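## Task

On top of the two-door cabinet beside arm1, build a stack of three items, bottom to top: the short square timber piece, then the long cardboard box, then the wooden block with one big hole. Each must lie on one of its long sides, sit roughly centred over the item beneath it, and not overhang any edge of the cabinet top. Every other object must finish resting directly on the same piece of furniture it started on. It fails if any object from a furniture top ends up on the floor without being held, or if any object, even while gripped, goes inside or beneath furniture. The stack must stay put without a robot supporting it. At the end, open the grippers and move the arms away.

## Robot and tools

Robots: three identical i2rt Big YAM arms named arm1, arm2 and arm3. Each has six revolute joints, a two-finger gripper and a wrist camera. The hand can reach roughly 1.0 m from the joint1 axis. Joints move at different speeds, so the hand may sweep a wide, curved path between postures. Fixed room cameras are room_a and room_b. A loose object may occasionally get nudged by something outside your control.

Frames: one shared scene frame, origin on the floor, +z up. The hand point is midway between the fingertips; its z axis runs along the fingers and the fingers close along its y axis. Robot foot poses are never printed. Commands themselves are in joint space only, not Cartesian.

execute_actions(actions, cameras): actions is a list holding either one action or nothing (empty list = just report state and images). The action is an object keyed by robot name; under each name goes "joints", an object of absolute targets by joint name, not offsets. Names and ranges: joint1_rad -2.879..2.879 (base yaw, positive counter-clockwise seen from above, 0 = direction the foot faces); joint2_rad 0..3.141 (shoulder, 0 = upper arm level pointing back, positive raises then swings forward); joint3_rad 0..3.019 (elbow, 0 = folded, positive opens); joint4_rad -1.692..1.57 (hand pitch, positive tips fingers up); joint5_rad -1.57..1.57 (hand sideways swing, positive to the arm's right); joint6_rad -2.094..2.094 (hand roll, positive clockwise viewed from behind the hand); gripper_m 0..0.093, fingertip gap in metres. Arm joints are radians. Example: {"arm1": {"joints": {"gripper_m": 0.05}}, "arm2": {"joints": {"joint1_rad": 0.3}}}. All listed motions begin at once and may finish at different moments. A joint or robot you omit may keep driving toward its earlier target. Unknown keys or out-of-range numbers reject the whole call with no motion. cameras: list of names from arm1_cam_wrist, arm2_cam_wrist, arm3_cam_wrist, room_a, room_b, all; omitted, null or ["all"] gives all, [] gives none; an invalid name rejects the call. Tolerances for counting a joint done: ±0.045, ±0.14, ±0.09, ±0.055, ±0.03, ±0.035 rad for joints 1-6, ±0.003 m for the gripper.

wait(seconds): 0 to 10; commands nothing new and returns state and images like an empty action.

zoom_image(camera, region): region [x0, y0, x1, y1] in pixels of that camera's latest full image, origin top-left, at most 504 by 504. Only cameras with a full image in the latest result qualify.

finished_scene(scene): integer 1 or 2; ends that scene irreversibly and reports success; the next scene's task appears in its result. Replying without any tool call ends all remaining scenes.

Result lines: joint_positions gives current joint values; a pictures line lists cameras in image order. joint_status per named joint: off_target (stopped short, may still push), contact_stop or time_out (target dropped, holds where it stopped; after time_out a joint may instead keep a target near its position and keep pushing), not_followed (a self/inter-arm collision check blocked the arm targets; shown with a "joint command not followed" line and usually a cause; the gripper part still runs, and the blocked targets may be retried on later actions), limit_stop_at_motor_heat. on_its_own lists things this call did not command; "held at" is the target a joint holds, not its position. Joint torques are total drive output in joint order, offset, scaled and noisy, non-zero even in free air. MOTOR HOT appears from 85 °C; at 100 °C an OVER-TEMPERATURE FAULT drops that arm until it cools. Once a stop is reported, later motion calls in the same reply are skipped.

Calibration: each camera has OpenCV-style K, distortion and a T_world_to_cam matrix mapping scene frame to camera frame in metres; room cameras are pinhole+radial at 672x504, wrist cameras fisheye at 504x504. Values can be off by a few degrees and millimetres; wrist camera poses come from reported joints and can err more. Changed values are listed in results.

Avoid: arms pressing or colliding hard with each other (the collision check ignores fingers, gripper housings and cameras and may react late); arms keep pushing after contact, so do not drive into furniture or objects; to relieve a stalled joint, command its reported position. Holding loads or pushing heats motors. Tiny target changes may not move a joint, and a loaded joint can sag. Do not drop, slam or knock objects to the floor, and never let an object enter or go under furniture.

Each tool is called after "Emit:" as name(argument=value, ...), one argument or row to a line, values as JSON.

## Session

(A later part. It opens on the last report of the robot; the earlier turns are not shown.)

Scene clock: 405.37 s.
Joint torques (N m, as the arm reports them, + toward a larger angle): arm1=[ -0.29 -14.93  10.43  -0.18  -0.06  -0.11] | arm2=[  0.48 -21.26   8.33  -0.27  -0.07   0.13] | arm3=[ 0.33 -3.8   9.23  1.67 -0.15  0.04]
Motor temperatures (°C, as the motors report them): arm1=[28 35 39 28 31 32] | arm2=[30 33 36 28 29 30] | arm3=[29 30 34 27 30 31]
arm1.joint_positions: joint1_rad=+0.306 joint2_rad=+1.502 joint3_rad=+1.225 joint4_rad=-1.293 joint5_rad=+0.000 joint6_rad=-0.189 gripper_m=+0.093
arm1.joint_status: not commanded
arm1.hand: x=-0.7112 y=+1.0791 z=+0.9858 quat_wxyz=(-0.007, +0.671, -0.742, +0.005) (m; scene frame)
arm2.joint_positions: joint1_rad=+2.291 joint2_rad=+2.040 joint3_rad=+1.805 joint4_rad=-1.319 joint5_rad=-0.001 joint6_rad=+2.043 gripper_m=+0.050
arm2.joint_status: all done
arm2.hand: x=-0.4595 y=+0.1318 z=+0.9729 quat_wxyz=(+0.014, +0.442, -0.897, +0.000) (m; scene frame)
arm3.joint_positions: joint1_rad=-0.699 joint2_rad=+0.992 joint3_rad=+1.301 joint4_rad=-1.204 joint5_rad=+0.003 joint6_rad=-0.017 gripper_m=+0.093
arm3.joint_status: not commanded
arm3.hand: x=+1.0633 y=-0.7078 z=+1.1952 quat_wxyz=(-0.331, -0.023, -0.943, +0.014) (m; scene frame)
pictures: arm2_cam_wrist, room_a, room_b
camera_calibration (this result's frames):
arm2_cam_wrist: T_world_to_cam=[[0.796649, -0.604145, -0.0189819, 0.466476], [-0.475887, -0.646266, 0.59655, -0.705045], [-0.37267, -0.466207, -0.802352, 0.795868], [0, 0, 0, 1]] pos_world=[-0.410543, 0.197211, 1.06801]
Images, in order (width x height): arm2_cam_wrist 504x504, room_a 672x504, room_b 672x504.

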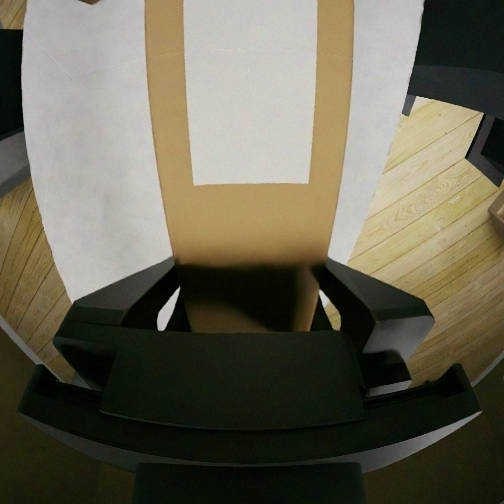

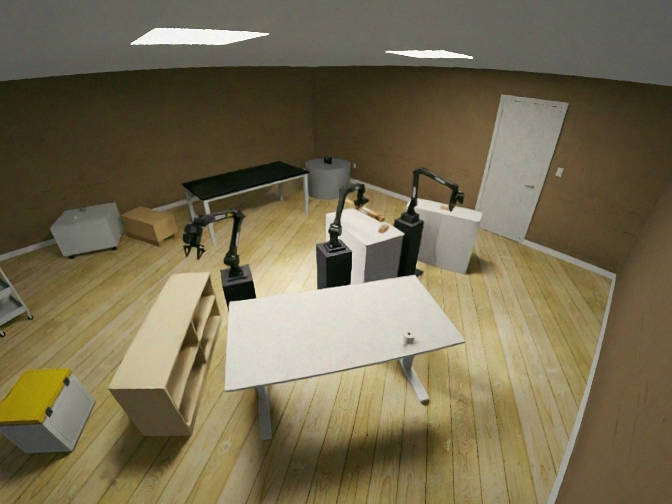

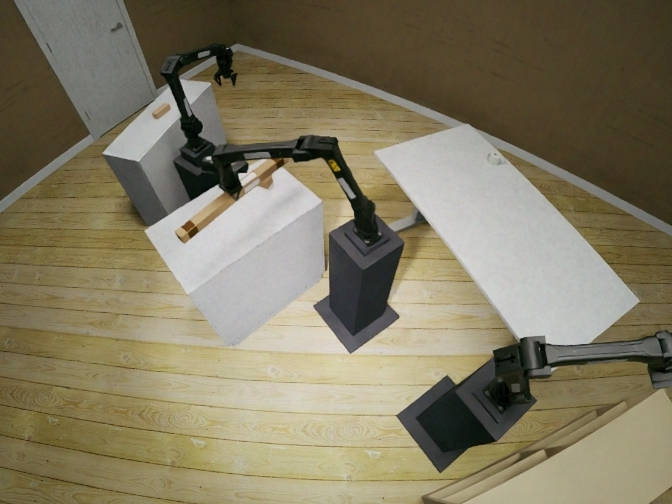

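Emit:
execute_actions(
  actions=[
    {"arm1": {"joints": {"joint1_rad": -0.9, "joint6_rad": 1.28}}, "arm2": {"joints": {"joint2_rad": 2.235, "joint3_rad": 1.65, "joint4_rad": -0.975}}},
  ],
  cameras=["arm1_cam_wrist", "arm2_cam_wrist", "room_b"],
)

Scene clock: 416.80 s.
Joint torques (N m, as the arm reports them, + toward a larger angle): arm1=[  0.79 -14.7   10.41  -0.21  -0.04   0.1 ] | arm2=[  0.57 -20.89   7.26   0.97   0.01   0.12] | arm3=[ 0.2  -4.01  9.11  1.81 -0.14  0.05]
Motor temperatures (°C, as the motors report them): arm1=[28 35 39 28 31 32] | arm2=[30 34 37 28 29 30] | arm3=[29 30 34 27 30 31]
arm1.joint_positions: joint1_rad=-0.904 joint2_rad=+1.502 joint3_rad=+1.225 joint4_rad=-1.293 joint5_rad=+0.001 joint6_rad=+1.265 gripper_m=+0.093
arm1.joint_status: all done
arm1.hand: x=-0.4045 y=+0.6962 z=+0.9904 quat_wxyz=(-0.007, -0.562, -0.827, -0.005) (m; scene frame)
arm2.joint_positions: joint1_rad=+2.291 joint2_rad=+2.225 joint3_rad=+1.654 joint4_rad=-0.992 joint5_rad=-0.003 joint6_rad=+2.044 gripper_m=+0.050
arm2.joint_status: all done
arm2.hand: x=-0.4616 y=+0.1295 z=+0.8078 quat_wxyz=(+0.012, +0.441, -0.898, +0.003) (m; scene frame)
arm3.joint_positions: joint1_rad=-0.699 joint2_rad=+0.992 joint3_rad=+1.301 joint4_rad=-1.204 joint5_rad=+0.003 joint6_rad=-0.017 gripper_m=+0.093
arm3.joint_status: not commanded
arm3.hand: x=+1.0633 y=-0.7078 z=+1.1952 quat_wxyz=(-0.331, -0.023, -0.943, +0.014) (m; scene frame)
pictures: arm1_cam_wrist, arm2_cam_wrist, room_b
camera_calibration (this result's frames):
arm1_cam_wrist: T_world_to_cam=[[-0.92199, -0.387147, -0.00717326, -0.0995874], [-0.320294, 0.752109, 0.575971, -1.21698], [-0.21759, 0.533338, -0.817438, 0.473131], [0, 0, 0, 1]] pos_world=[-0.37866, 0.624405, 1.08698]
arm2_cam_wrist: T_world_to_cam=[[0.795695, -0.605589, -0.0114385, 0.45726], [-0.481338, -0.643677, 0.594973, -0.610593], [-0.367672, -0.467911, -0.803664, 0.66519], [0, 0, 0, 1]] pos_world=[-0.413169, 0.195137, 0.903106]
Images, in order (width x height): arm1_cam_wrist 504x504, arm2_cam_wrist 504x504, room_b 672x504.

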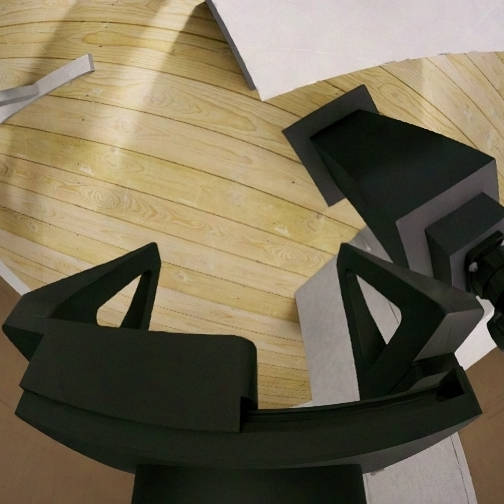

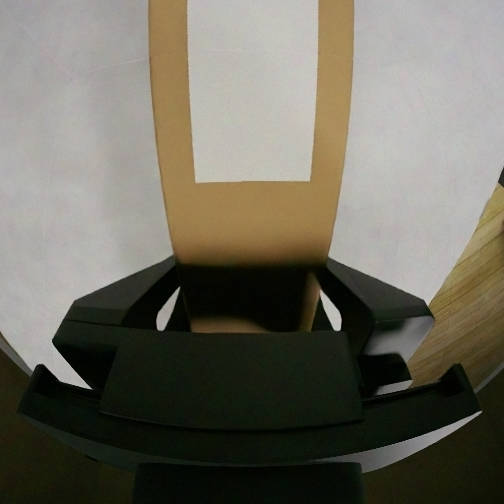

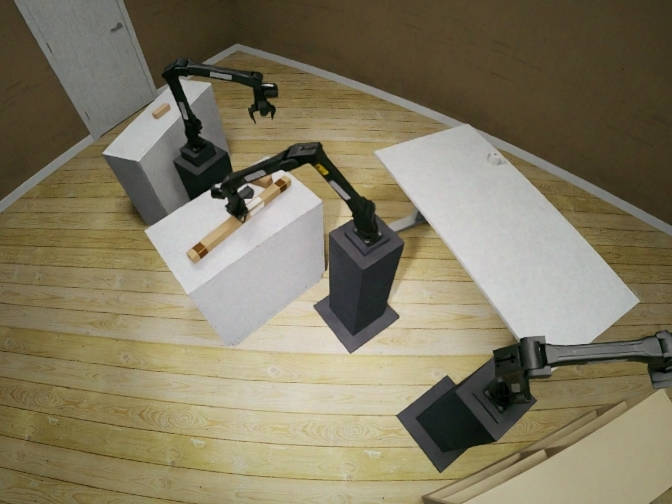

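Emit:
zoom_image(
  camera="room_b",
  region=[140, 140, 340, 300],
)

Region (140, 140, 340, 300) of room_b's 672x504 image, scaled by 2.520, with more detail than that image has; it fills the top 403 rows of this view, and the rest is white.

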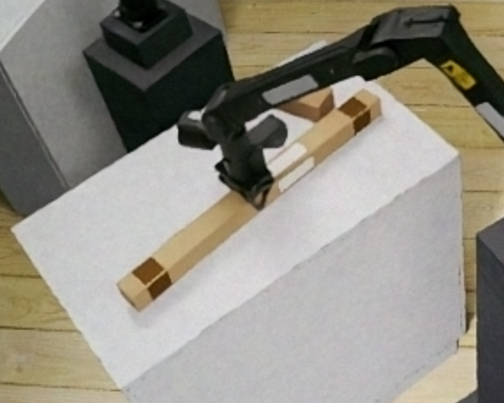

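Emit:
execute_actions(
  actions=[
    {"arm2": {"joints": {"joint2_rad": 2.29, "joint4_rad": -0.94}}},
  ],
  cameras=["arm2_cam_wrist", "room_b"],
)

Scene clock: 427.80 s.
Joint torques (N m, as the arm reports them, + toward a larger angle): arm1=[  0.73 -14.72  10.41  -0.21  -0.04   0.13] | arm2=[  0.56 -18.38   7.3    1.23  -0.28   0.04] | arm3=[ 0.16 -3.75  9.1   1.58 -0.11  0.08]
Motor temperatures (°C, as the motors report them): arm1=[28 35 39 28 31 32] | arm2=[30 34 36 28 29 30] | arm3=[29 30 34 27 30 31]
arm1.joint_positions: joint1_rad=-0.904 joint2_rad=+1.502 joint3_rad=+1.225 joint4_rad=-1.293 joint5_rad=+0.001 joint6_rad=+1.266 gripper_m=+0.093
arm1.joint_status: not commanded
arm1.hand: x=-0.4045 y=+0.6962 z=+0.9904 quat_wxyz=(-0.007, -0.562, -0.827, -0.005) (m; scene frame)
arm2.joint_positions: joint1_rad=+2.290 joint2_rad=+2.245 joint3_rad=+1.654 joint4_rad=-0.962 joint5_rad=+0.005 joint6_rad=+2.048 gripper_m=+0.050
arm2.joint_status: all done
arm2.hand: x=-0.4646 y=+0.1318 z=+0.7958 quat_wxyz=(+0.013, +0.439, -0.899, -0.003) (m; scene frame)
arm3.joint_positions: joint1_rad=-0.699 joint2_rad=+0.992 joint3_rad=+1.301 joint4_rad=-1.204 joint5_rad=+0.003 joint6_rad=-0.017 gripper_m=+0.093
arm3.joint_status: not commanded
arm3.hand: x=+1.0633 y=-0.7078 z=+1.1952 quat_wxyz=(-0.331, -0.023, -0.943, +0.014) (m; scene frame)
pictures: arm2_cam_wrist, room_b
camera_calibration (this result's frames):
arm2_cam_wrist: T_world_to_cam=[[0.792579, -0.609305, -0.0238028, 0.469831], [-0.479611, -0.647029, 0.592728, -0.600439], [-0.376553, -0.458368, -0.805051, 0.651197], [0, 0, 0, 1]] pos_world=[-0.415145, 0.196257, 0.891327]
Images, in order (width x height): arm2_cam_wrist 504x504, room_b 672x504.

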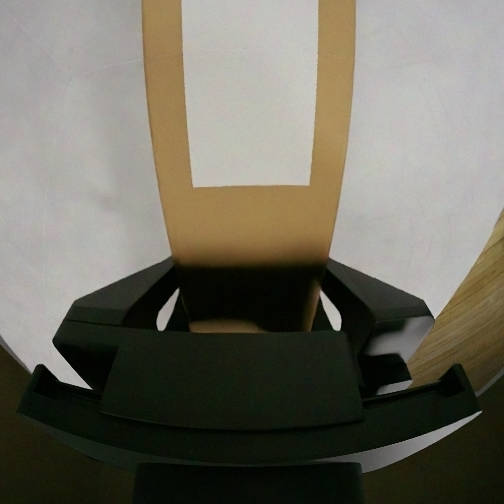

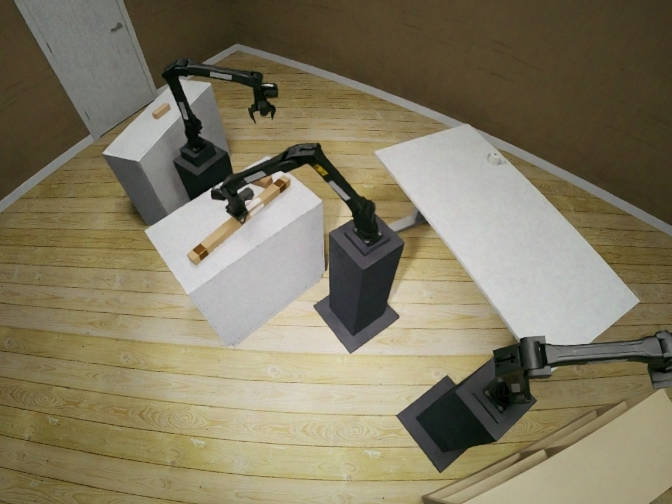

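Emit:
zoom_image(
  camera="room_b",
  region=[170, 150, 330, 280],
)

Region (170, 150, 330, 280) of room_b's 672x504 image, scaled by 3.150, with more detail than that image has; it fills the top 410 rows of this view, and the rest is white.

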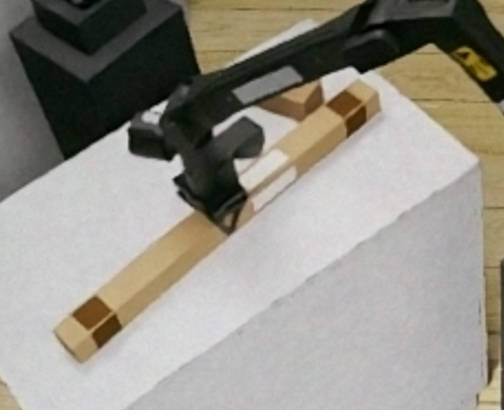

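Emit:
execute_actions(
  actions=[],
  cameras=["room_a"],
)

Emit:
zoom_image(
  camera="room_a",
  region=[310, 170, 430, 260],
)

Scene clock: 433.73 s.
Joint torques (N m, as the arm reports them, + toward a larger angle): arm1=[  0.75 -14.75  10.42  -0.22  -0.04   0.13] | arm2=[  0.08 -18.51   7.25   1.14  -0.28   0.07] | arm3=[ 0.21 -4.19  9.07  1.62 -0.16  0.06]
Motor temperatures (°C, as the motors report them): arm1=[28 35 39 28 31 32] | arm2=[30 34 36 28 29 30] | arm3=[29 30 35 27 30 31]
arm1.joint_positions: joint1_rad=-0.904 joint2_rad=+1.502 joint3_rad=+1.225 joint4_rad=-1.293 joint5_rad=+0.001 joint6_rad=+1.266 gripper_m=+0.093
arm1.joint_status: not commanded
arm1.hand: x=-0.4045 y=+0.6962 z=+0.9904 quat_wxyz=(-0.007, -0.562, -0.827, -0.005) (m; scene frame)
arm2.joint_positions: joint1_rad=+2.290 joint2_rad=+2.245 joint3_rad=+1.654 joint4_rad=-0.962 joint5_rad=+0.005 joint6_rad=+2.048 gripper_m=+0.050
arm2.joint_status: all done
arm2.hand: x=-0.4646 y=+0.1318 z=+0.7958 quat_wxyz=(+0.013, +0.439, -0.899, -0.003) (m; scene frame)
arm3.joint_positions: joint1_rad=-0.699 joint2_rad=+0.992 joint3_rad=+1.301 joint4_rad=-1.204 joint5_rad=+0.003 joint6_rad=-0.017 gripper_m=+0.093
arm3.joint_status: not commanded
arm3.hand: x=+1.0633 y=-0.7078 z=+1.1952 quat_wxyz=(-0.331, -0.023, -0.943, +0.014) (m; scene frame)
pictures: room_a
Images, in order (width x height): room_a 672x504.

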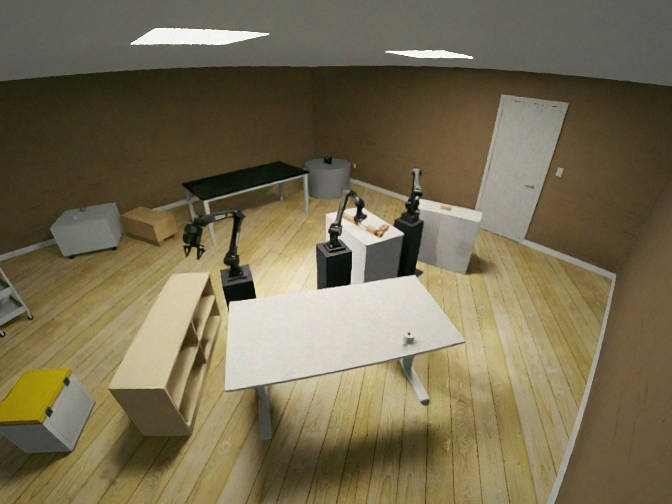

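Region (310, 170, 430, 260) of room_a's 672x504 image, scaled by 4.200, with more detail than that image has; it fills the top 378 rows of this view, and the rest is white.

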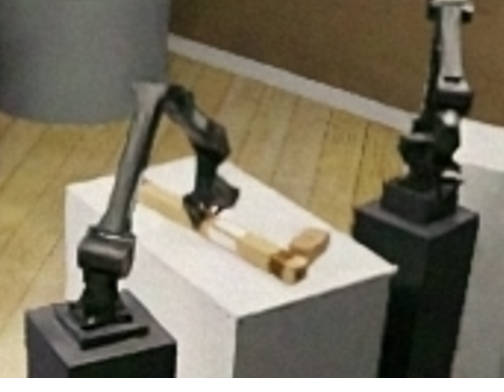

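Emit:
execute_actions(
  actions=[
    {"arm2": {"joints": {"joint1_rad": 2.34, "joint2_rad": 2.08, "joint3_rad": 1.445, "joint4_rad": -0.92, "joint5_rad": 0, "joint6_rad": 2.09}}},
  ],
  cameras=["arm2_cam_wrist", "room_a", "room_b"],
)

Scene clock: 442.70 s.
Joint torques (N m, as the arm reports them, + toward a larger angle): arm1=[  0.73 -14.7   10.41  -0.23  -0.04   0.13] | arm2=[  0.03 -19.55   6.79   0.82  -0.12   0.11] | arm3=[-0.35 -4.47  9.12  1.67 -0.15  0.06]
Motor temperatures (°C, as the motors report them): arm1=[28 35 39 28 31 32] | arm2=[30 33 36 28 29 30] | arm3=[29 29 35 27 30 31]
arm1.joint_positions: joint1_rad=-0.904 joint2_rad=+1.502 joint3_rad=+1.225 joint4_rad=-1.293 joint5_rad=+0.001 joint6_rad=+1.266 gripper_m=+0.093
arm1.joint_status: not commanded
arm1.hand: x=-0.4045 y=+0.6962 z=+0.9904 quat_wxyz=(-0.007, -0.562, -0.827, -0.005) (m; scene frame)
arm2.joint_positions: joint1_rad=+2.344 joint2_rad=+2.078 joint3_rad=+1.453 joint4_rad=-0.932 joint5_rad=+0.002 joint6_rad=+2.082 gripper_m=+0.050
arm2.joint_status: all done
arm2.hand: x=-0.4156 y=+0.0910 z=+0.8297 quat_wxyz=(+0.012, +0.447, -0.894, -0.001) (m; scene frame)
arm3.joint_positions: joint1_rad=-0.699 joint2_rad=+0.992 joint3_rad=+1.301 joint4_rad=-1.204 joint5_rad=+0.003 joint6_rad=-0.017 gripper_m=+0.093
arm3.joint_status: not commanded
arm3.hand: x=+1.0633 y=-0.7078 z=+1.1952 quat_wxyz=(-0.331, -0.023, -0.943, +0.014) (m; scene frame)
pictures: arm2_cam_wrist, room_a, room_b
camera_calibration (this result's frames):
arm2_cam_wrist: T_world_to_cam=[[0.804444, -0.59374, -0.0185125, 0.406046], [-0.468964, -0.653899, 0.593707, -0.619169], [-0.364613, -0.468922, -0.804468, 0.683654], [0, 0, 0, 1]] pos_world=[-0.36774, 0.156792, 0.9251]
Images, in order (width x height): arm2_cam_wrist 504x504, room_a 672x504, room_b 672x504.

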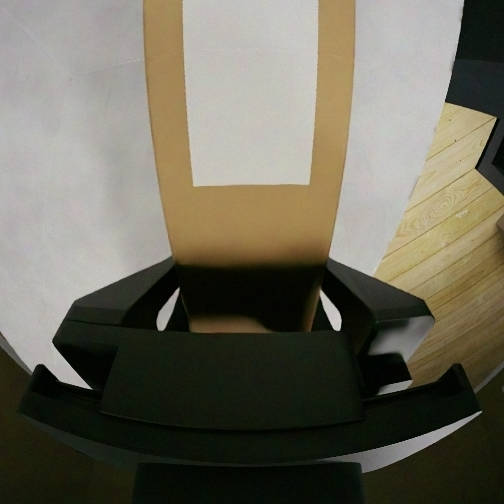

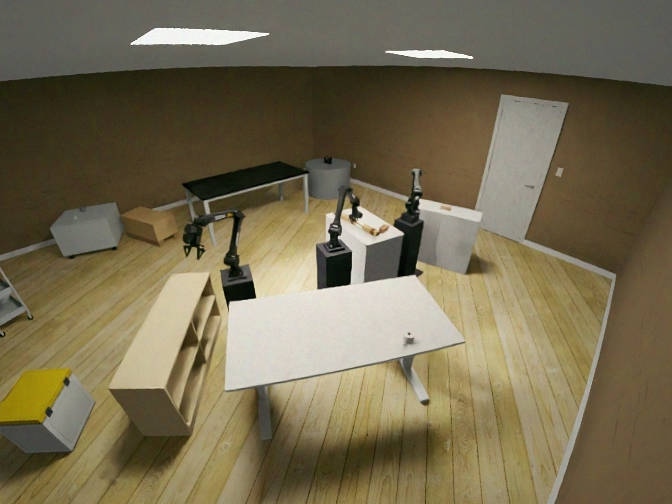

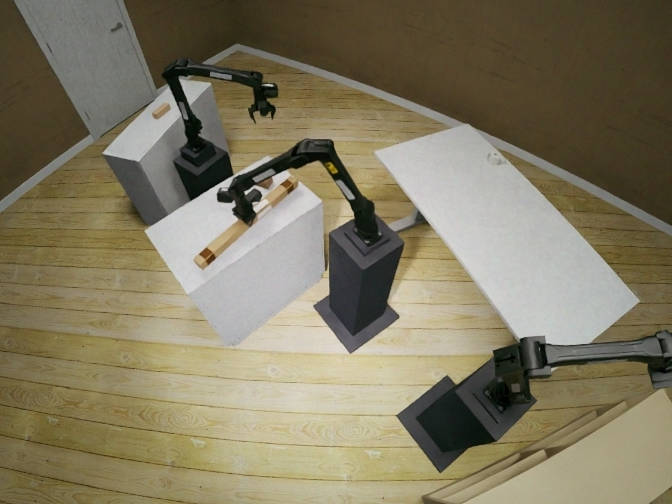

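Emit:
execute_actions(
  actions=[
    {"arm2": {"joints": {"joint2_rad": 2.175, "joint4_rad": -0.845}}},
  ],
  cameras=["arm2_cam_wrist", "room_a"],
)

Scene clock: 447.10 s.
Joint torques (N m, as the arm reports them, + toward a larger angle): arm1=[  0.74 -14.74  10.42  -0.21  -0.04   0.13] | arm2=[  0.5  -16.98   6.58   0.98  -0.23   0.15] | arm3=[ 0.43 -4.54  9.21  1.64 -0.15  0.07]
Motor temperatures (°C, as the motors report them): arm1=[28 35 39 28 31 32] | arm2=[30 33 36 28 29 30] | arm3=[29 29 35 27 30 31]
arm1.joint_positions: joint1_rad=-0.904 joint2_rad=+1.502 joint3_rad=+1.225 joint4_rad=-1.293 joint5_rad=+0.001 joint6_rad=+1.266 gripper_m=+0.093
arm1.joint_status: not commanded
arm1.hand: x=-0.4045 y=+0.6962 z=+0.9904 quat_wxyz=(-0.007, -0.562, -0.827, -0.005) (m; scene frame)
arm2.joint_positions: joint1_rad=+2.344 joint2_rad=+2.142 joint3_rad=+1.454 joint4_rad=-0.861 joint5_rad=+0.004 joint6_rad=+2.083 gripper_m=+0.049
arm2.joint_status: all done
arm2.hand: x=-0.4214 y=+0.0916 z=+0.7945 quat_wxyz=(+0.015, +0.447, -0.894, -0.003) (m; scene frame)
arm3.joint_positions: joint1_rad=-0.699 joint2_rad=+0.992 joint3_rad=+1.301 joint4_rad=-1.204 joint5_rad=+0.003 joint6_rad=-0.017 gripper_m=+0.093
arm3.joint_status: not commanded
arm3.hand: x=+1.0633 y=-0.7078 z=+1.1952 quat_wxyz=(-0.331, -0.023, -0.943, +0.014) (m; scene frame)
pictures: arm2_cam_wrist, room_a
camera_calibration (this result's frames):
arm2_cam_wrist: T_world_to_cam=[[0.803957, -0.594115, -0.0261005, 0.416268], [-0.464976, -0.655356, 0.595236, -0.600048], [-0.370744, -0.466408, -0.803127, 0.649608], [0, 0, 0, 1]] pos_world=[-0.372832, 0.157049, 0.889752]
Images, in order (width x height): arm2_cam_wrist 504x504, room_a 672x504.

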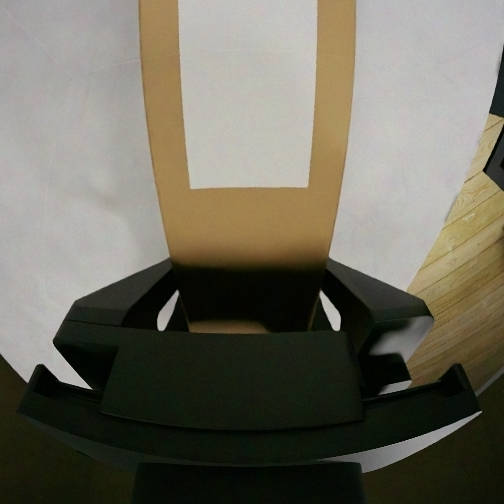

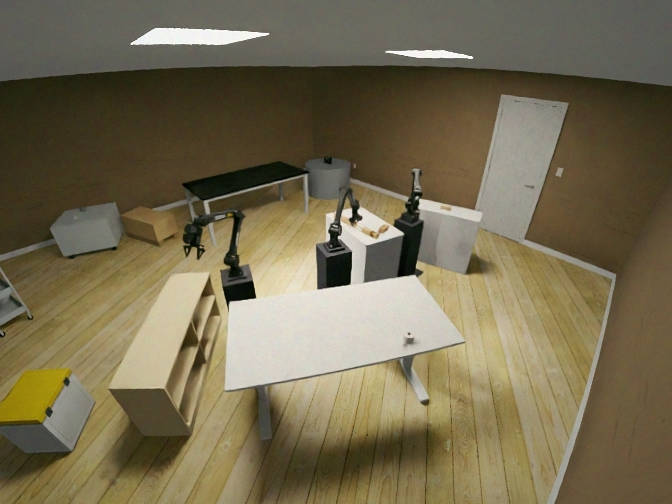

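Emit:
execute_actions(
  actions=[
    {"arm2": {"joints": {"joint2_rad": 2.14, "gripper_m": 0.093}}},
  ],
  cameras=["arm2_cam_wrist"],
)

Emit:
execute_actions(
  actions=[
    {"arm2": {"joints": {"joint2_rad": 1.95, "joint4_rad": -1.06}}},
  ],
  cameras=["arm2_cam_wrist"],
)

Scene clock: 451.23 s.
Joint torques (N m, as the arm reports them, + toward a larger angle): arm1=[  0.75 -14.73  10.41  -0.22  -0.04   0.13] | arm2=[  0.57 -19.51   6.42   0.92  -0.22   0.12] | arm3=[ 0.49 -4.49  9.16  1.66 -0.14  0.02]
Motor temperatures (°C, as the motors report them): arm1=[28 35 39 28 31 32] | arm2=[30 33 36 28 29 30] | arm3=[29 29 35 27 30 31]
arm1.joint_positions: joint1_rad=-0.904 joint2_rad=+1.502 joint3_rad=+1.225 joint4_rad=-1.293 joint5_rad=+0.001 joint6_rad=+1.266 gripper_m=+0.093
arm1.joint_status: not commanded
arm1.hand: x=-0.4045 y=+0.6962 z=+0.9904 quat_wxyz=(-0.007, -0.562, -0.827, -0.005) (m; scene frame)
arm2.joint_positions: joint1_rad=+2.344 joint2_rad=+2.140 joint3_rad=+1.454 joint4_rad=-0.860 joint5_rad=+0.004 joint6_rad=+2.083 gripper_m=+0.093
arm2.joint_status: all done
arm2.hand: x=-0.4220 y=+0.0916 z=+0.7956 quat_wxyz=(+0.016, +0.447, -0.894, -0.004) (m; scene frame)
arm3.joint_positions: joint1_rad=-0.699 joint2_rad=+0.992 joint3_rad=+1.301 joint4_rad=-1.204 joint5_rad=+0.003 joint6_rad=-0.017 gripper_m=+0.093
arm3.joint_status: not commanded
arm3.hand: x=+1.0633 y=-0.7078 z=+1.1952 quat_wxyz=(-0.331, -0.023, -0.943, +0.014) (m; scene frame)
pictures: arm2_cam_wrist
camera_calibration (this result's frames):
arm2_cam_wrist: T_world_to_cam=[[0.803413, -0.594753, -0.0282325, 0.418299], [-0.463891, -0.654957, 0.59652, -0.601542], [-0.373273, -0.466155, -0.802101, 0.648369], [0, 0, 0, 1]] pos_world=[-0.373098, 0.157041, 0.890699]
Images, in order (width x height): arm2_cam_wrist 504x504.

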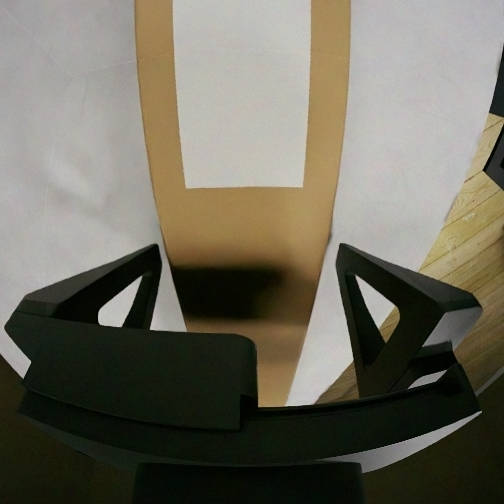

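Scene clock: 452.43 s.
Joint torques (N m, as the arm reports them, + toward a larger angle): arm1=[  0.74 -14.75  10.43  -0.22  -0.04   0.13] | arm2=[  0.38 -17.03   7.74  -0.21  -0.18   0.12] | arm3=[-0.04 -4.83  9.09  1.7  -0.13  0.05]
Motor temperatures (°C, as the motors report them): arm1=[28 35 39 28 31 32] | arm2=[30 33 36 28 29 30] | arm3=[29 29 35 27 30 31]
arm1.joint_positions: joint1_rad=-0.904 joint2_rad=+1.502 joint3_rad=+1.225 joint4_rad=-1.293 joint5_rad=+0.001 joint6_rad=+1.266 gripper_m=+0.093
arm1.joint_status: not commanded
arm1.hand: x=-0.4045 y=+0.6962 z=+0.9904 quat_wxyz=(-0.007, -0.562, -0.827, -0.005) (m; scene frame)
arm2.joint_positions: joint1_rad=+2.344 joint2_rad=+1.930 joint3_rad=+1.449 joint4_rad=-1.044 joint5_rad=+0.003 joint6_rad=+2.083 gripper_m=+0.093
arm2.joint_status: all done
arm2.hand: x=-0.4050 y=+0.0910 z=+0.9092 quat_wxyz=(+0.025, +0.447, -0.894, -0.010) (m; scene frame)
arm3.joint_positions: joint1_rad=-0.699 joint2_rad=+0.992 joint3_rad=+1.301 joint4_rad=-1.204 joint5_rad=+0.003 joint6_rad=-0.017 gripper_m=+0.093
arm3.joint_status: not commanded
arm3.hand: x=+1.0633 y=-0.7078 z=+1.1952 quat_wxyz=(-0.331, -0.023, -0.943, +0.014) (m; scene frame)
pictures: arm2_cam_wrist
camera_calibration (this result's frames):
arm2_cam_wrist: T_world_to_cam=[[0.802433, -0.594911, -0.0467145, 0.423876], [-0.451346, -0.656267, 0.604649, -0.663943], [-0.39037, -0.464106, -0.795121, 0.732127], [0, 0, 0, 1]] pos_world=[-0.354, 0.156229, 1.00338]
Images, in order (width x height): arm2_cam_wrist 504x504.

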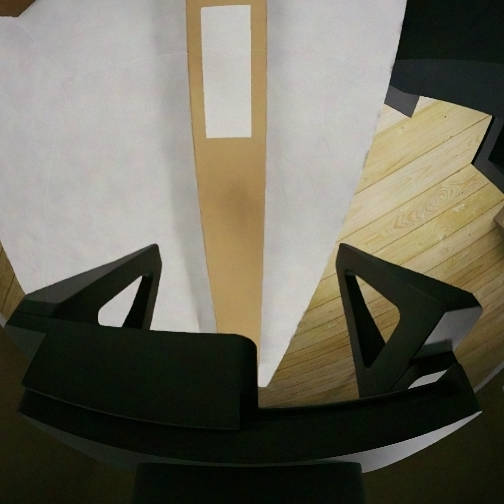

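Emit:
execute_actions(
  actions=[
    {"arm1": {"joints": {"joint1_rad": -1.915, "joint2_rad": 1.95, "joint3_rad": 2.28, "joint4_rad": -1.68, "joint6_rad": 1.29}}, "arm2": {"joints": {"joint1_rad": 2.85, "joint2_rad": 0.7, "joint3_rad": 1.2, "joint4_rad": -1.2, "joint6_rad": 1.0}}},
  ],
  cameras=["arm1_cam_wrist", "room_b"],
)

Scene clock: 468.23 s.
Joint torques (N m, as the arm reports them, + toward a larger angle): arm1=[  0.17 -22.03  11.83   0.15  -0.05   0.1 ] | arm2=[-0.36  0.07  8.42  1.08 -0.04 -0.09] | arm3=[ 0.2  -4.3   9.05  1.57 -0.14  0.05]
Motor temperatures (°C, as the motors report them): arm1=[28 35 40 28 31 32] | arm2=[30 33 36 28 29 30] | arm3=[29 29 35 27 30 31]
arm1.joint_positions: joint1_rad=-1.908 joint2_rad=+1.943 joint3_rad=+2.252 joint4_rad=-1.673 joint5_rad=+0.001 joint6_rad=+1.277 gripper_m=+0.093
arm1.joint_status: all done
arm1.hand: x=-0.4585 y=+0.1534 z=+1.1602 quat_wxyz=(-0.105, -0.889, -0.446, -0.025) (m; scene frame)
arm2.joint_positions: joint1_rad=+2.859 joint2_rad=+0.695 joint3_rad=+1.208 joint4_rad=-1.183 joint5_rad=-0.002 joint6_rad=+1.008 gripper_m=+0.093
arm2.joint_status: all done
arm2.hand: x=-0.1160 y=-0.0907 z=+1.3304 quat_wxyz=(+0.287, +0.853, -0.277, -0.336) (m; scene frame)
arm3.joint_positions: joint1_rad=-0.699 joint2_rad=+0.992 joint3_rad=+1.301 joint4_rad=-1.204 joint5_rad=+0.003 joint6_rad=-0.017 gripper_m=+0.093
arm3.joint_status: not commanded
arm3.hand: x=+1.0633 y=-0.7078 z=+1.1952 quat_wxyz=(-0.331, -0.023, -0.943, +0.014) (m; scene frame)
pictures: arm1_cam_wrist, room_b
camera_calibration (this result's frames):
arm1_cam_wrist: T_world_to_cam=[[-0.800578, 0.565464, -0.198304, -0.227031], [0.40029, 0.750925, 0.525242, -0.534361], [0.445917, 0.341118, -0.827524, 1.23509], [0, 0, 0, 1]] pos_world=[-0.518603, 0.108332, 1.25771]
Images, in order (width x height): arm1_cam_wrist 504x504, room_b 672x504.

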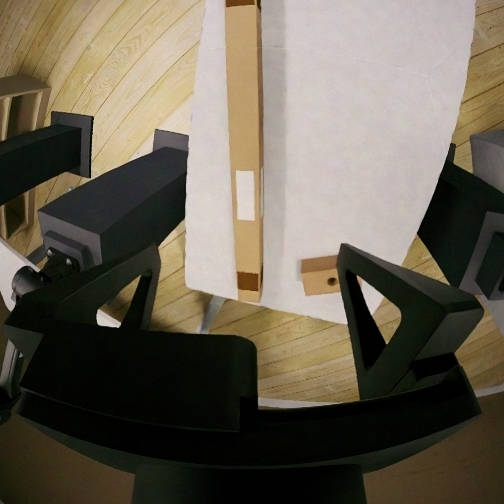

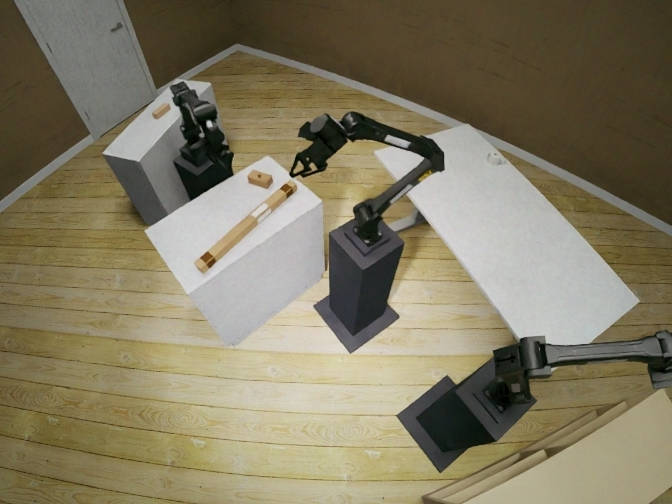

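Emit:
execute_actions(
  actions=[
    {"arm1": {"joints": {"joint1_rad": -1.875, "joint2_rad": 2.28, "joint3_rad": 2.14, "joint4_rad": -1.40, "joint6_rad": 1.32}}},
  ],
  cameras=["arm1_cam_wrist"],
)

Scene clock: 481.50 s.
Joint torques (N m, as the arm reports them, + toward a larger angle): arm1=[  0.9  -26.62  12.12   0.35  -0.03   0.13] | arm2=[-0.24  0.08  8.42  1.04 -0.04 -0.08] | arm3=[ 0.31 -4.69  9.04  1.64 -0.13  0.04]
Motor temperatures (°C, as the motors report them): arm1=[28 36 40 28 31 32] | arm2=[30 32 36 28 29 30] | arm3=[29 29 35 27 30 31]
arm1.joint_positions: joint1_rad=-1.878 joint2_rad=+2.273 joint3_rad=+2.107 joint4_rad=-1.407 joint5_rad=+0.001 joint6_rad=+1.306 gripper_m=+0.093
arm1.joint_status: all done
arm1.hand: x=-0.4034 y=+0.1204 z=+0.8940 quat_wxyz=(-0.002, -0.893, -0.450, -0.007) (m; scene frame)
arm2.joint_positions: joint1_rad=+2.859 joint2_rad=+0.695 joint3_rad=+1.208 joint4_rad=-1.183 joint5_rad=-0.002 joint6_rad=+1.008 gripper_m=+0.093
arm2.joint_status: not commanded
arm2.hand: x=-0.1160 y=-0.0907 z=+1.3304 quat_wxyz=(+0.287, +0.853, -0.277, -0.336) (m; scene frame)
arm3.joint_positions: joint1_rad=-0.699 joint2_rad=+0.992 joint3_rad=+1.301 joint4_rad=-1.204 joint5_rad=+0.003 joint6_rad=-0.017 gripper_m=+0.093
arm3.joint_status: not commanded
arm3.hand: x=+1.0633 y=-0.7078 z=+1.1952 quat_wxyz=(-0.331, -0.023, -0.943, +0.014) (m; scene frame)
pictures: arm1_cam_wrist
camera_calibration (this result's frames):
arm1_cam_wrist: T_world_to_cam=[[-0.815111, 0.579303, -0.00136856, -0.40063], [0.467124, 0.658663, 0.58988, -0.411549], [0.342621, 0.480179, -0.807489, 0.925113], [0, 0, 0, 1]] pos_world=[-0.451276, 0.0589382, 0.989235]
Images, in order (width x height): arm1_cam_wrist 504x504.

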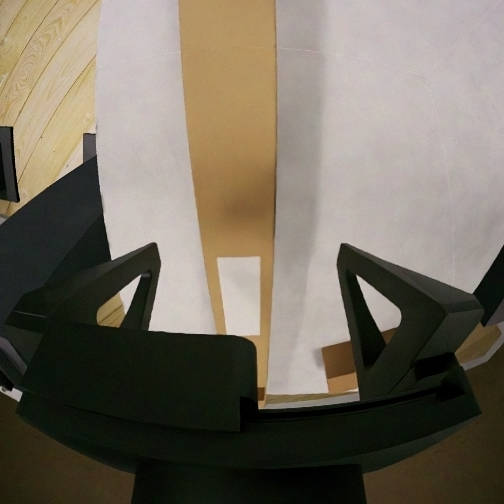

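Emit:
execute_actions(
  actions=[
    {"arm1": {"joints": {"joint1_rad": -1.898, "joint2_rad": 2.38, "joint3_rad": 2.09, "joint4_rad": -1.255, "joint6_rad": 1.30}}},
  ],
  cameras=["arm1_cam_wrist"],
)

Scene clock: 492.30 s.
Joint torques (N m, as the arm reports them, + toward a larger angle): arm1=[  0.22 -27.91   9.58   0.38   0.01  -0.08] | arm2=[-0.68 -0.02  8.44  0.97 -0.06 -0.09] | arm3=[ 0.18 -4.22  9.1   1.55 -0.18  0.08]
Motor temperatures (°C, as the motors report them): arm1=[28 36 41 28 31 32] | arm2=[30 32 36 28 29 30] | arm3=[29 29 35 27 30 31]
arm1.joint_positions: joint1_rad=-1.892 joint2_rad=+2.378 joint3_rad=+2.081 joint4_rad=-1.261 joint5_rad=+0.000 joint6_rad=+1.307 gripper_m=+0.093
arm1.joint_status: all done
arm1.hand: x=-0.3993 y=+0.1020 z=+0.8130 quat_wxyz=(-0.010, -0.896, -0.443, -0.009) (m; scene frame)
arm2.joint_positions: joint1_rad=+2.859 joint2_rad=+0.695 joint3_rad=+1.208 joint4_rad=-1.183 joint5_rad=-0.002 joint6_rad=+1.008 gripper_m=+0.093
arm2.joint_status: not commanded
arm2.hand: x=-0.1160 y=-0.0907 z=+1.3304 quat_wxyz=(+0.287, +0.853, -0.277, -0.336) (m; scene frame)
arm3.joint_positions: joint1_rad=-0.699 joint2_rad=+0.992 joint3_rad=+1.301 joint4_rad=-1.204 joint5_rad=+0.003 joint6_rad=-0.017 gripper_m=+0.093
arm3.joint_status: not commanded
arm3.hand: x=+1.0633 y=-0.7078 z=+1.1952 quat_wxyz=(-0.331, -0.023, -0.943, +0.014) (m; scene frame)
pictures: arm1_cam_wrist
camera_calibration (this result's frames):
arm1_cam_wrist: T_world_to_cam=[[-0.80666, 0.590803, -0.0158231, -0.372819], [0.470633, 0.658318, 0.58747, -0.350183], [0.357496, 0.466442, -0.809091, 0.875825], [0, 0, 0, 1]] pos_world=[-0.449034, 0.0422722, 0.908445]
Images, in order (width x height): arm1_cam_wrist 504x504.

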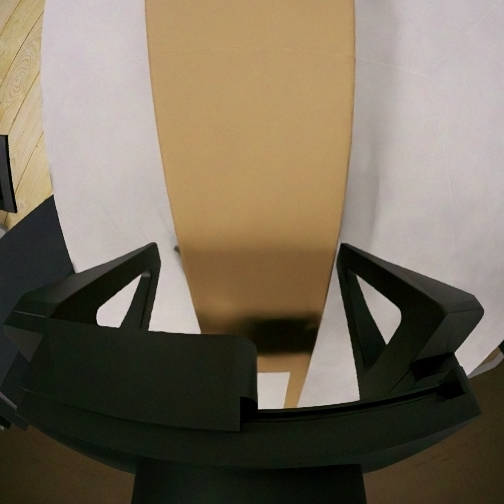

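Emit:
execute_actions(
  actions=[
    {"arm1": {"joints": {"gripper_m": 0.03}}},
  ],
  cameras=["arm1_cam_wrist"],
)

Scene clock: 495.17 s.
Joint torques (N m, as the arm reports them, + toward a larger angle): arm1=[  0.35 -27.54   9.78   0.32   0.    -0.08] | arm2=[-0.25  0.04  8.45  1.06 -0.05 -0.13] | arm3=[-0.02 -4.76  9.15  1.65 -0.15  0.04]
Motor temperatures (°C, as the motors report them): arm1=[28 37 41 28 31 32] | arm2=[30 32 36 28 29 30] | arm3=[29 29 35 27 30 31]
arm1.joint_positions: joint1_rad=-1.892 joint2_rad=+2.378 joint3_rad=+2.081 joint4_rad=-1.261 joint5_rad=+0.000 joint6_rad=+1.307 gripper_m=+0.049
arm1.joint_status: gripper_m off_target (ended at +0.049, target +0.030)
arm1.hand: x=-0.3992 y=+0.1019 z=+0.8130 quat_wxyz=(-0.010, -0.896, -0.443, -0.009) (m; scene frame)
arm2.joint_positions: joint1_rad=+2.859 joint2_rad=+0.695 joint3_rad=+1.208 joint4_rad=-1.183 joint5_rad=-0.002 joint6_rad=+1.008 gripper_m=+0.093
arm2.joint_status: not commanded
arm2.hand: x=-0.1160 y=-0.0907 z=+1.3304 quat_wxyz=(+0.287, +0.853, -0.277, -0.336) (m; scene frame)
arm3.joint_positions: joint1_rad=-0.699 joint2_rad=+0.992 joint3_rad=+1.301 joint4_rad=-1.204 joint5_rad=+0.003 joint6_rad=-0.017 gripper_m=+0.093
arm3.joint_status: not commanded
arm3.hand: x=+1.0633 y=-0.7078 z=+1.1952 quat_wxyz=(-0.331, -0.023, -0.943, +0.014) (m; scene frame)
pictures: arm1_cam_wrist
camera_calibration (this result's frames):
arm1_cam_wrist: T_world_to_cam=[[-0.806647, 0.590802, -0.0165554, -0.372038], [0.470367, 0.658669, 0.587291, -0.350137], [0.357877, 0.465949, -0.809207, 0.876154], [0, 0, 0, 1]] pos_world=[-0.448965, 0.0421817, 0.908462]
Images, in order (width x height): arm1_cam_wrist 504x504.

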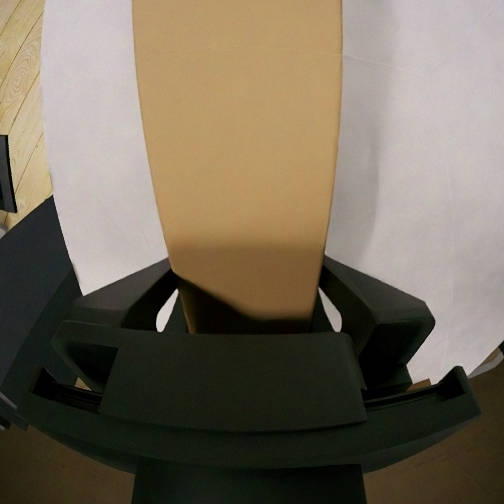

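Emit:
execute_actions(
  actions=[],
)

Scene clock: 512.87 s.
Joint torques (N m, as the arm reports them, + toward a larger angle): arm1=[  0.32 -27.56   9.78   0.32   0.    -0.07] | arm2=[-0.23  0.14  8.38  1.14 -0.03 -0.11] | arm3=[ 0.43 -4.5   9.13  1.69 -0.12  0.06]
Motor temperatures (°C, as the motors report them): arm1=[28 37 40 28 31 32] | arm2=[30 32 36 28 29 30] | arm3=[29 29 35 27 30 31]
arm1.joint_positions: joint1_rad=-1.892 joint2_rad=+2.378 joint3_rad=+2.081 joint4_rad=-1.261 joint5_rad=+0.000 joint6_rad=+1.307 gripper_m=+0.049
arm1.joint_status: gripper_m off_target (ended at +0.049, target +0.030)
arm1.hand: x=-0.3992 y=+0.1019 z=+0.8130 quat_wxyz=(-0.010, -0.896, -0.443, -0.009) (m; scene frame)
arm2.joint_positions: joint1_rad=+2.859 joint2_rad=+0.695 joint3_rad=+1.208 joint4_rad=-1.183 joint5_rad=-0.002 joint6_rad=+1.008 gripper_m=+0.093
arm2.joint_status: not commanded
arm2.hand: x=-0.1160 y=-0.0907 z=+1.3304 quat_wxyz=(+0.287, +0.853, -0.277, -0.336) (m; scene frame)
arm3.joint_positions: joint1_rad=-0.699 joint2_rad=+0.992 joint3_rad=+1.301 joint4_rad=-1.204 joint5_rad=+0.003 joint6_rad=-0.017 gripper_m=+0.093
arm3.joint_status: not commanded
arm3.hand: x=+1.0633 y=-0.7078 z=+1.1952 quat_wxyz=(-0.331, -0.023, -0.943, +0.014) (m; scene frame)
pictures: arm1_cam_wrist, arm2_cam_wrist, arm3_cam_wrist, room_a, room_b
camera_calibration (this result's frames):
arm1_cam_wrist: T_world_to_cam=[[-0.806647, 0.590802, -0.0165554, -0.372038], [0.470367, 0.658669, 0.587291, -0.350137], [0.357877, 0.465949, -0.809207, 0.876154], [0, 0, 0, 1]] pos_world=[-0.448965, 0.0421817, 0.908462]
arm2_cam_wrist: T_world_to_cam=[[0.270853, 0.684855, -0.67647, 0.995786], [0.932145, -0.362022, 0.00671429, 0.075226], [-0.240299, -0.632387, -0.736439, 1.01957], [0, 0, 0, 1]] pos_world=[-0.0948307, -0.00996938, 1.42397]
arm3_cam_wrist: T_world_to_cam=[[-0.047349, -0.998708, 0.0184319, -0.677957], [-0.997774, 0.0464211, -0.0478778, 1.1523], [0.0469603, -0.0206578, -0.998683, 1.25533], [0, 0, 0, 1]] pos_world=[1.05868, -0.70464, 1.32134]
Images, in order (width x height): arm1_cam_wrist 504x504, arm2_cam_wrist 504x504, arm3_cam_wrist 504x504, room_a 672x504, room_b 672x504.

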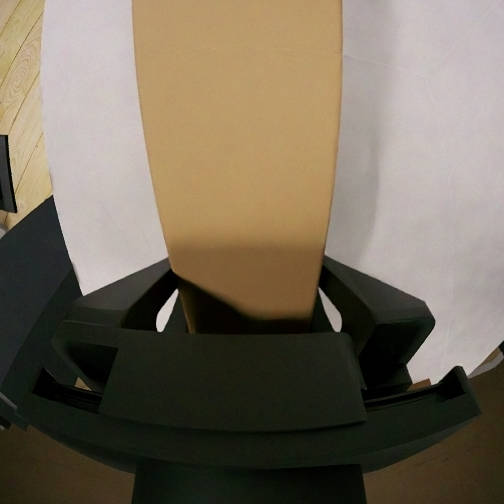

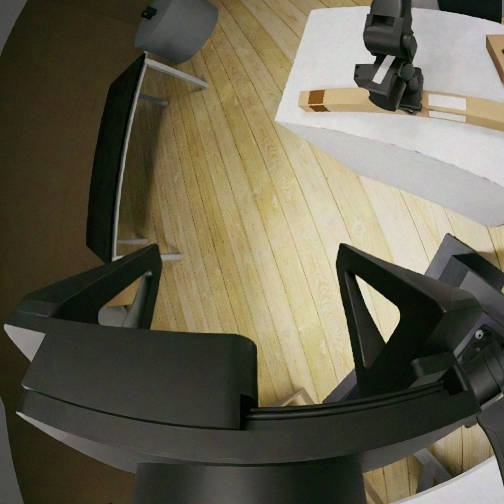

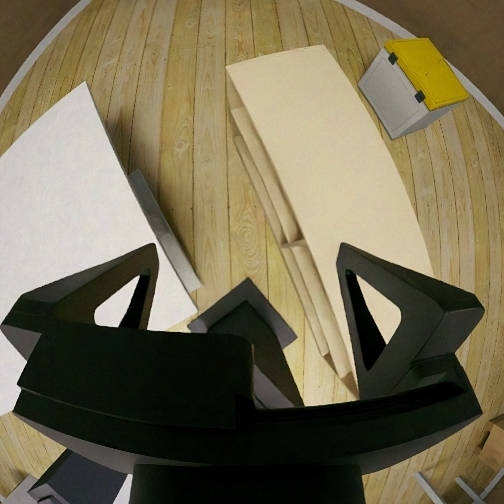

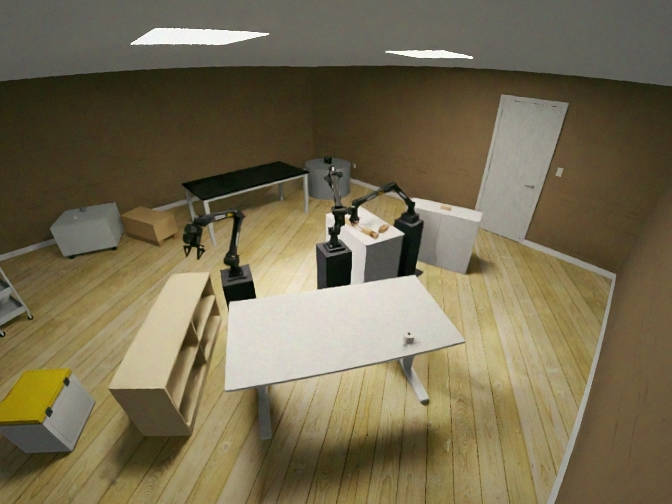

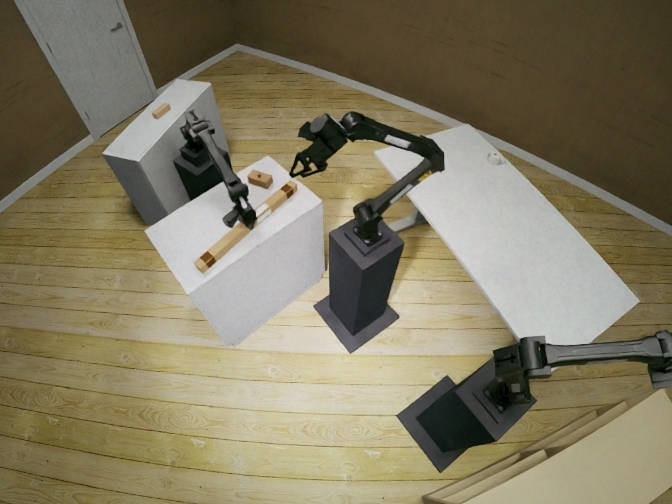

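Emit:
execute_actions(
  actions=[
    {"arm1": {"joints": {"joint2_rad": 2.05, "joint4_rad": -1.6}}},
  ],
  cameras=["room_b"],
)

Scene clock: 521.13 s.
Joint torques (N m, as the arm reports them, + toward a larger angle): arm1=[  0.24 -26.27  10.37  -0.22  -0.02  -0.07] | arm2=[-0.47 -0.4   8.49  1.17 -0.05 -0.13] | arm3=[ 0.49 -4.61  9.22  1.58 -0.18  0.09]
Motor temperatures (°C, as the motors report them): arm1=[28 38 40 28 31 32] | arm2=[30 32 36 28 29 30] | arm3=[29 29 35 27 30 31]
arm1.joint_positions: joint1_rad=-1.892 joint2_rad=+2.068 joint3_rad=+2.079 joint4_rad=-1.594 joint5_rad=+0.000 joint6_rad=+1.307 gripper_m=+0.049
arm1.joint_status: all done
arm1.hand: x=-0.4452 y=+0.1570 z=+1.0156 quat_wxyz=(+0.003, -0.896, -0.443, -0.006) (m; scene frame)
arm2.joint_positions: joint1_rad=+2.859 joint2_rad=+0.695 joint3_rad=+1.208 joint4_rad=-1.183 joint5_rad=-0.002 joint6_rad=+1.008 gripper_m=+0.093
arm2.joint_status: not commanded
arm2.hand: x=-0.1160 y=-0.0907 z=+1.3304 quat_wxyz=(+0.287, +0.853, -0.277, -0.336) (m; scene frame)
arm3.joint_positions: joint1_rad=-0.699 joint2_rad=+0.992 joint3_rad=+1.301 joint4_rad=-1.204 joint5_rad=+0.003 joint6_rad=-0.017 gripper_m=+0.093
arm3.joint_status: not commanded
arm3.hand: x=+1.0633 y=-0.7078 z=+1.1952 quat_wxyz=(-0.331, -0.023, -0.943, +0.014) (m; scene frame)
pictures: room_b
Images, in order (width x height): room_b 672x504.

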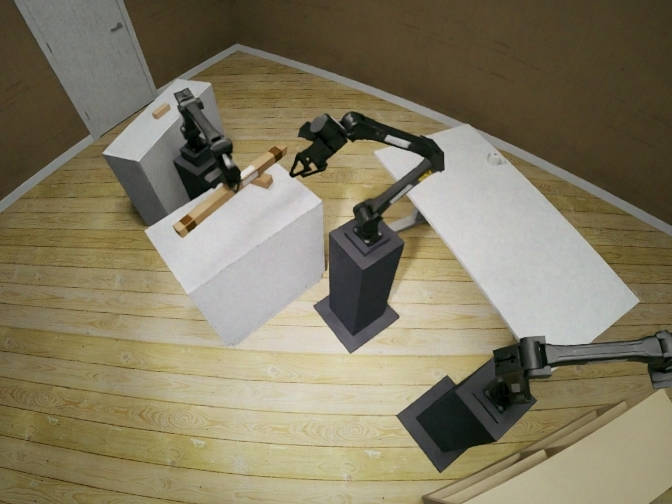

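Emit:
execute_actions(
  actions=[
    {"arm1": {"joints": {"joint1_rad": 1.357, "joint2_rad": 1.93, "joint3_rad": 1.73, "joint4_rad": -1.355, "joint6_rad": 1.10}}},
  ],
  cameras=["arm1_cam_wrist", "room_a", "room_b"],
)

Scene clock: 529.27 s.
Joint torques (N m, as the arm reports them, + toward a larger angle): arm1=[ -0.38 -24.8    9.45  -0.13   0.06  -0.12] | arm2=[ 0.    0.03  8.36  1.13 -0.04 -0.08] | arm3=[ 0.52 -4.26  9.14  1.65 -0.16  0.05]
Motor temperatures (°C, as the motors report them): arm1=[28 38 40 28 31 32] | arm2=[30 32 36 28 29 30] | arm3=[29 29 35 27 30 31]
arm1.joint_positions: joint1_rad=+1.364 joint2_rad=+1.954 joint3_rad=+1.726 joint4_rad=-1.351 joint5_rad=-0.002 joint6_rad=+1.111 gripper_m=+0.049
arm1.joint_status: all done
arm1.hand: x=-1.2483 y=+1.0949 z=+0.9382 quat_wxyz=(-0.007, +0.576, -0.817, +0.009) (m; scene frame)
arm2.joint_positions: joint1_rad=+2.859 joint2_rad=+0.695 joint3_rad=+1.208 joint4_rad=-1.183 joint5_rad=-0.002 joint6_rad=+1.008 gripper_m=+0.093
arm2.joint_status: not commanded
arm2.hand: x=-0.1160 y=-0.0907 z=+1.3304 quat_wxyz=(+0.287, +0.853, -0.277, -0.336) (m; scene frame)
arm3.joint_positions: joint1_rad=-0.699 joint2_rad=+0.992 joint3_rad=+1.301 joint4_rad=-1.204 joint5_rad=+0.003 joint6_rad=-0.017 gripper_m=+0.093
arm3.joint_status: not commanded
arm3.hand: x=+1.0633 y=-0.7078 z=+1.1952 quat_wxyz=(-0.331, -0.023, -0.943, +0.014) (m; scene frame)
pictures: arm1_cam_wrist, room_a, room_b
camera_calibration (this result's frames):
arm1_cam_wrist: T_world_to_cam=[[0.947857, -0.317151, 0.0313245, 1.49772], [-0.275517, -0.76607, 0.580713, -0.0433615], [-0.160177, -0.559064, -0.813506, 1.29828], [0, 0, 0, 1]] pos_world=[-1.22362, 1.16761, 1.03442]
Images, in order (width x height): arm1_cam_wrist 504x504, room_a 672x504, room_b 672x504.

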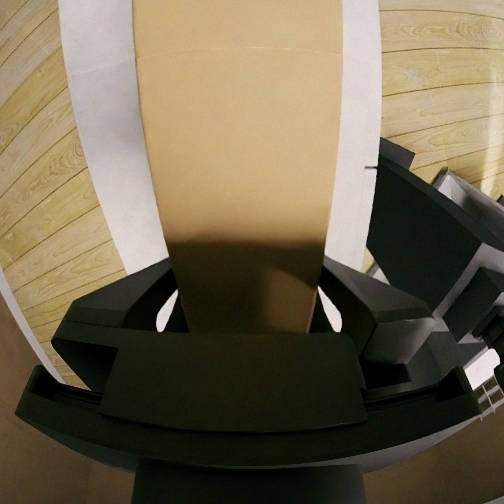

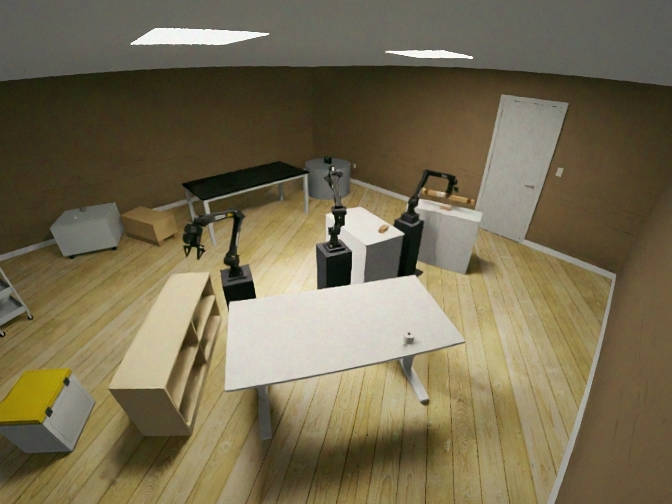

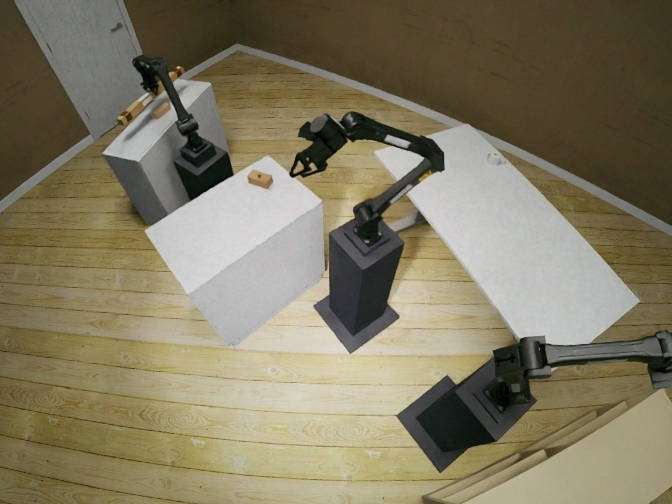

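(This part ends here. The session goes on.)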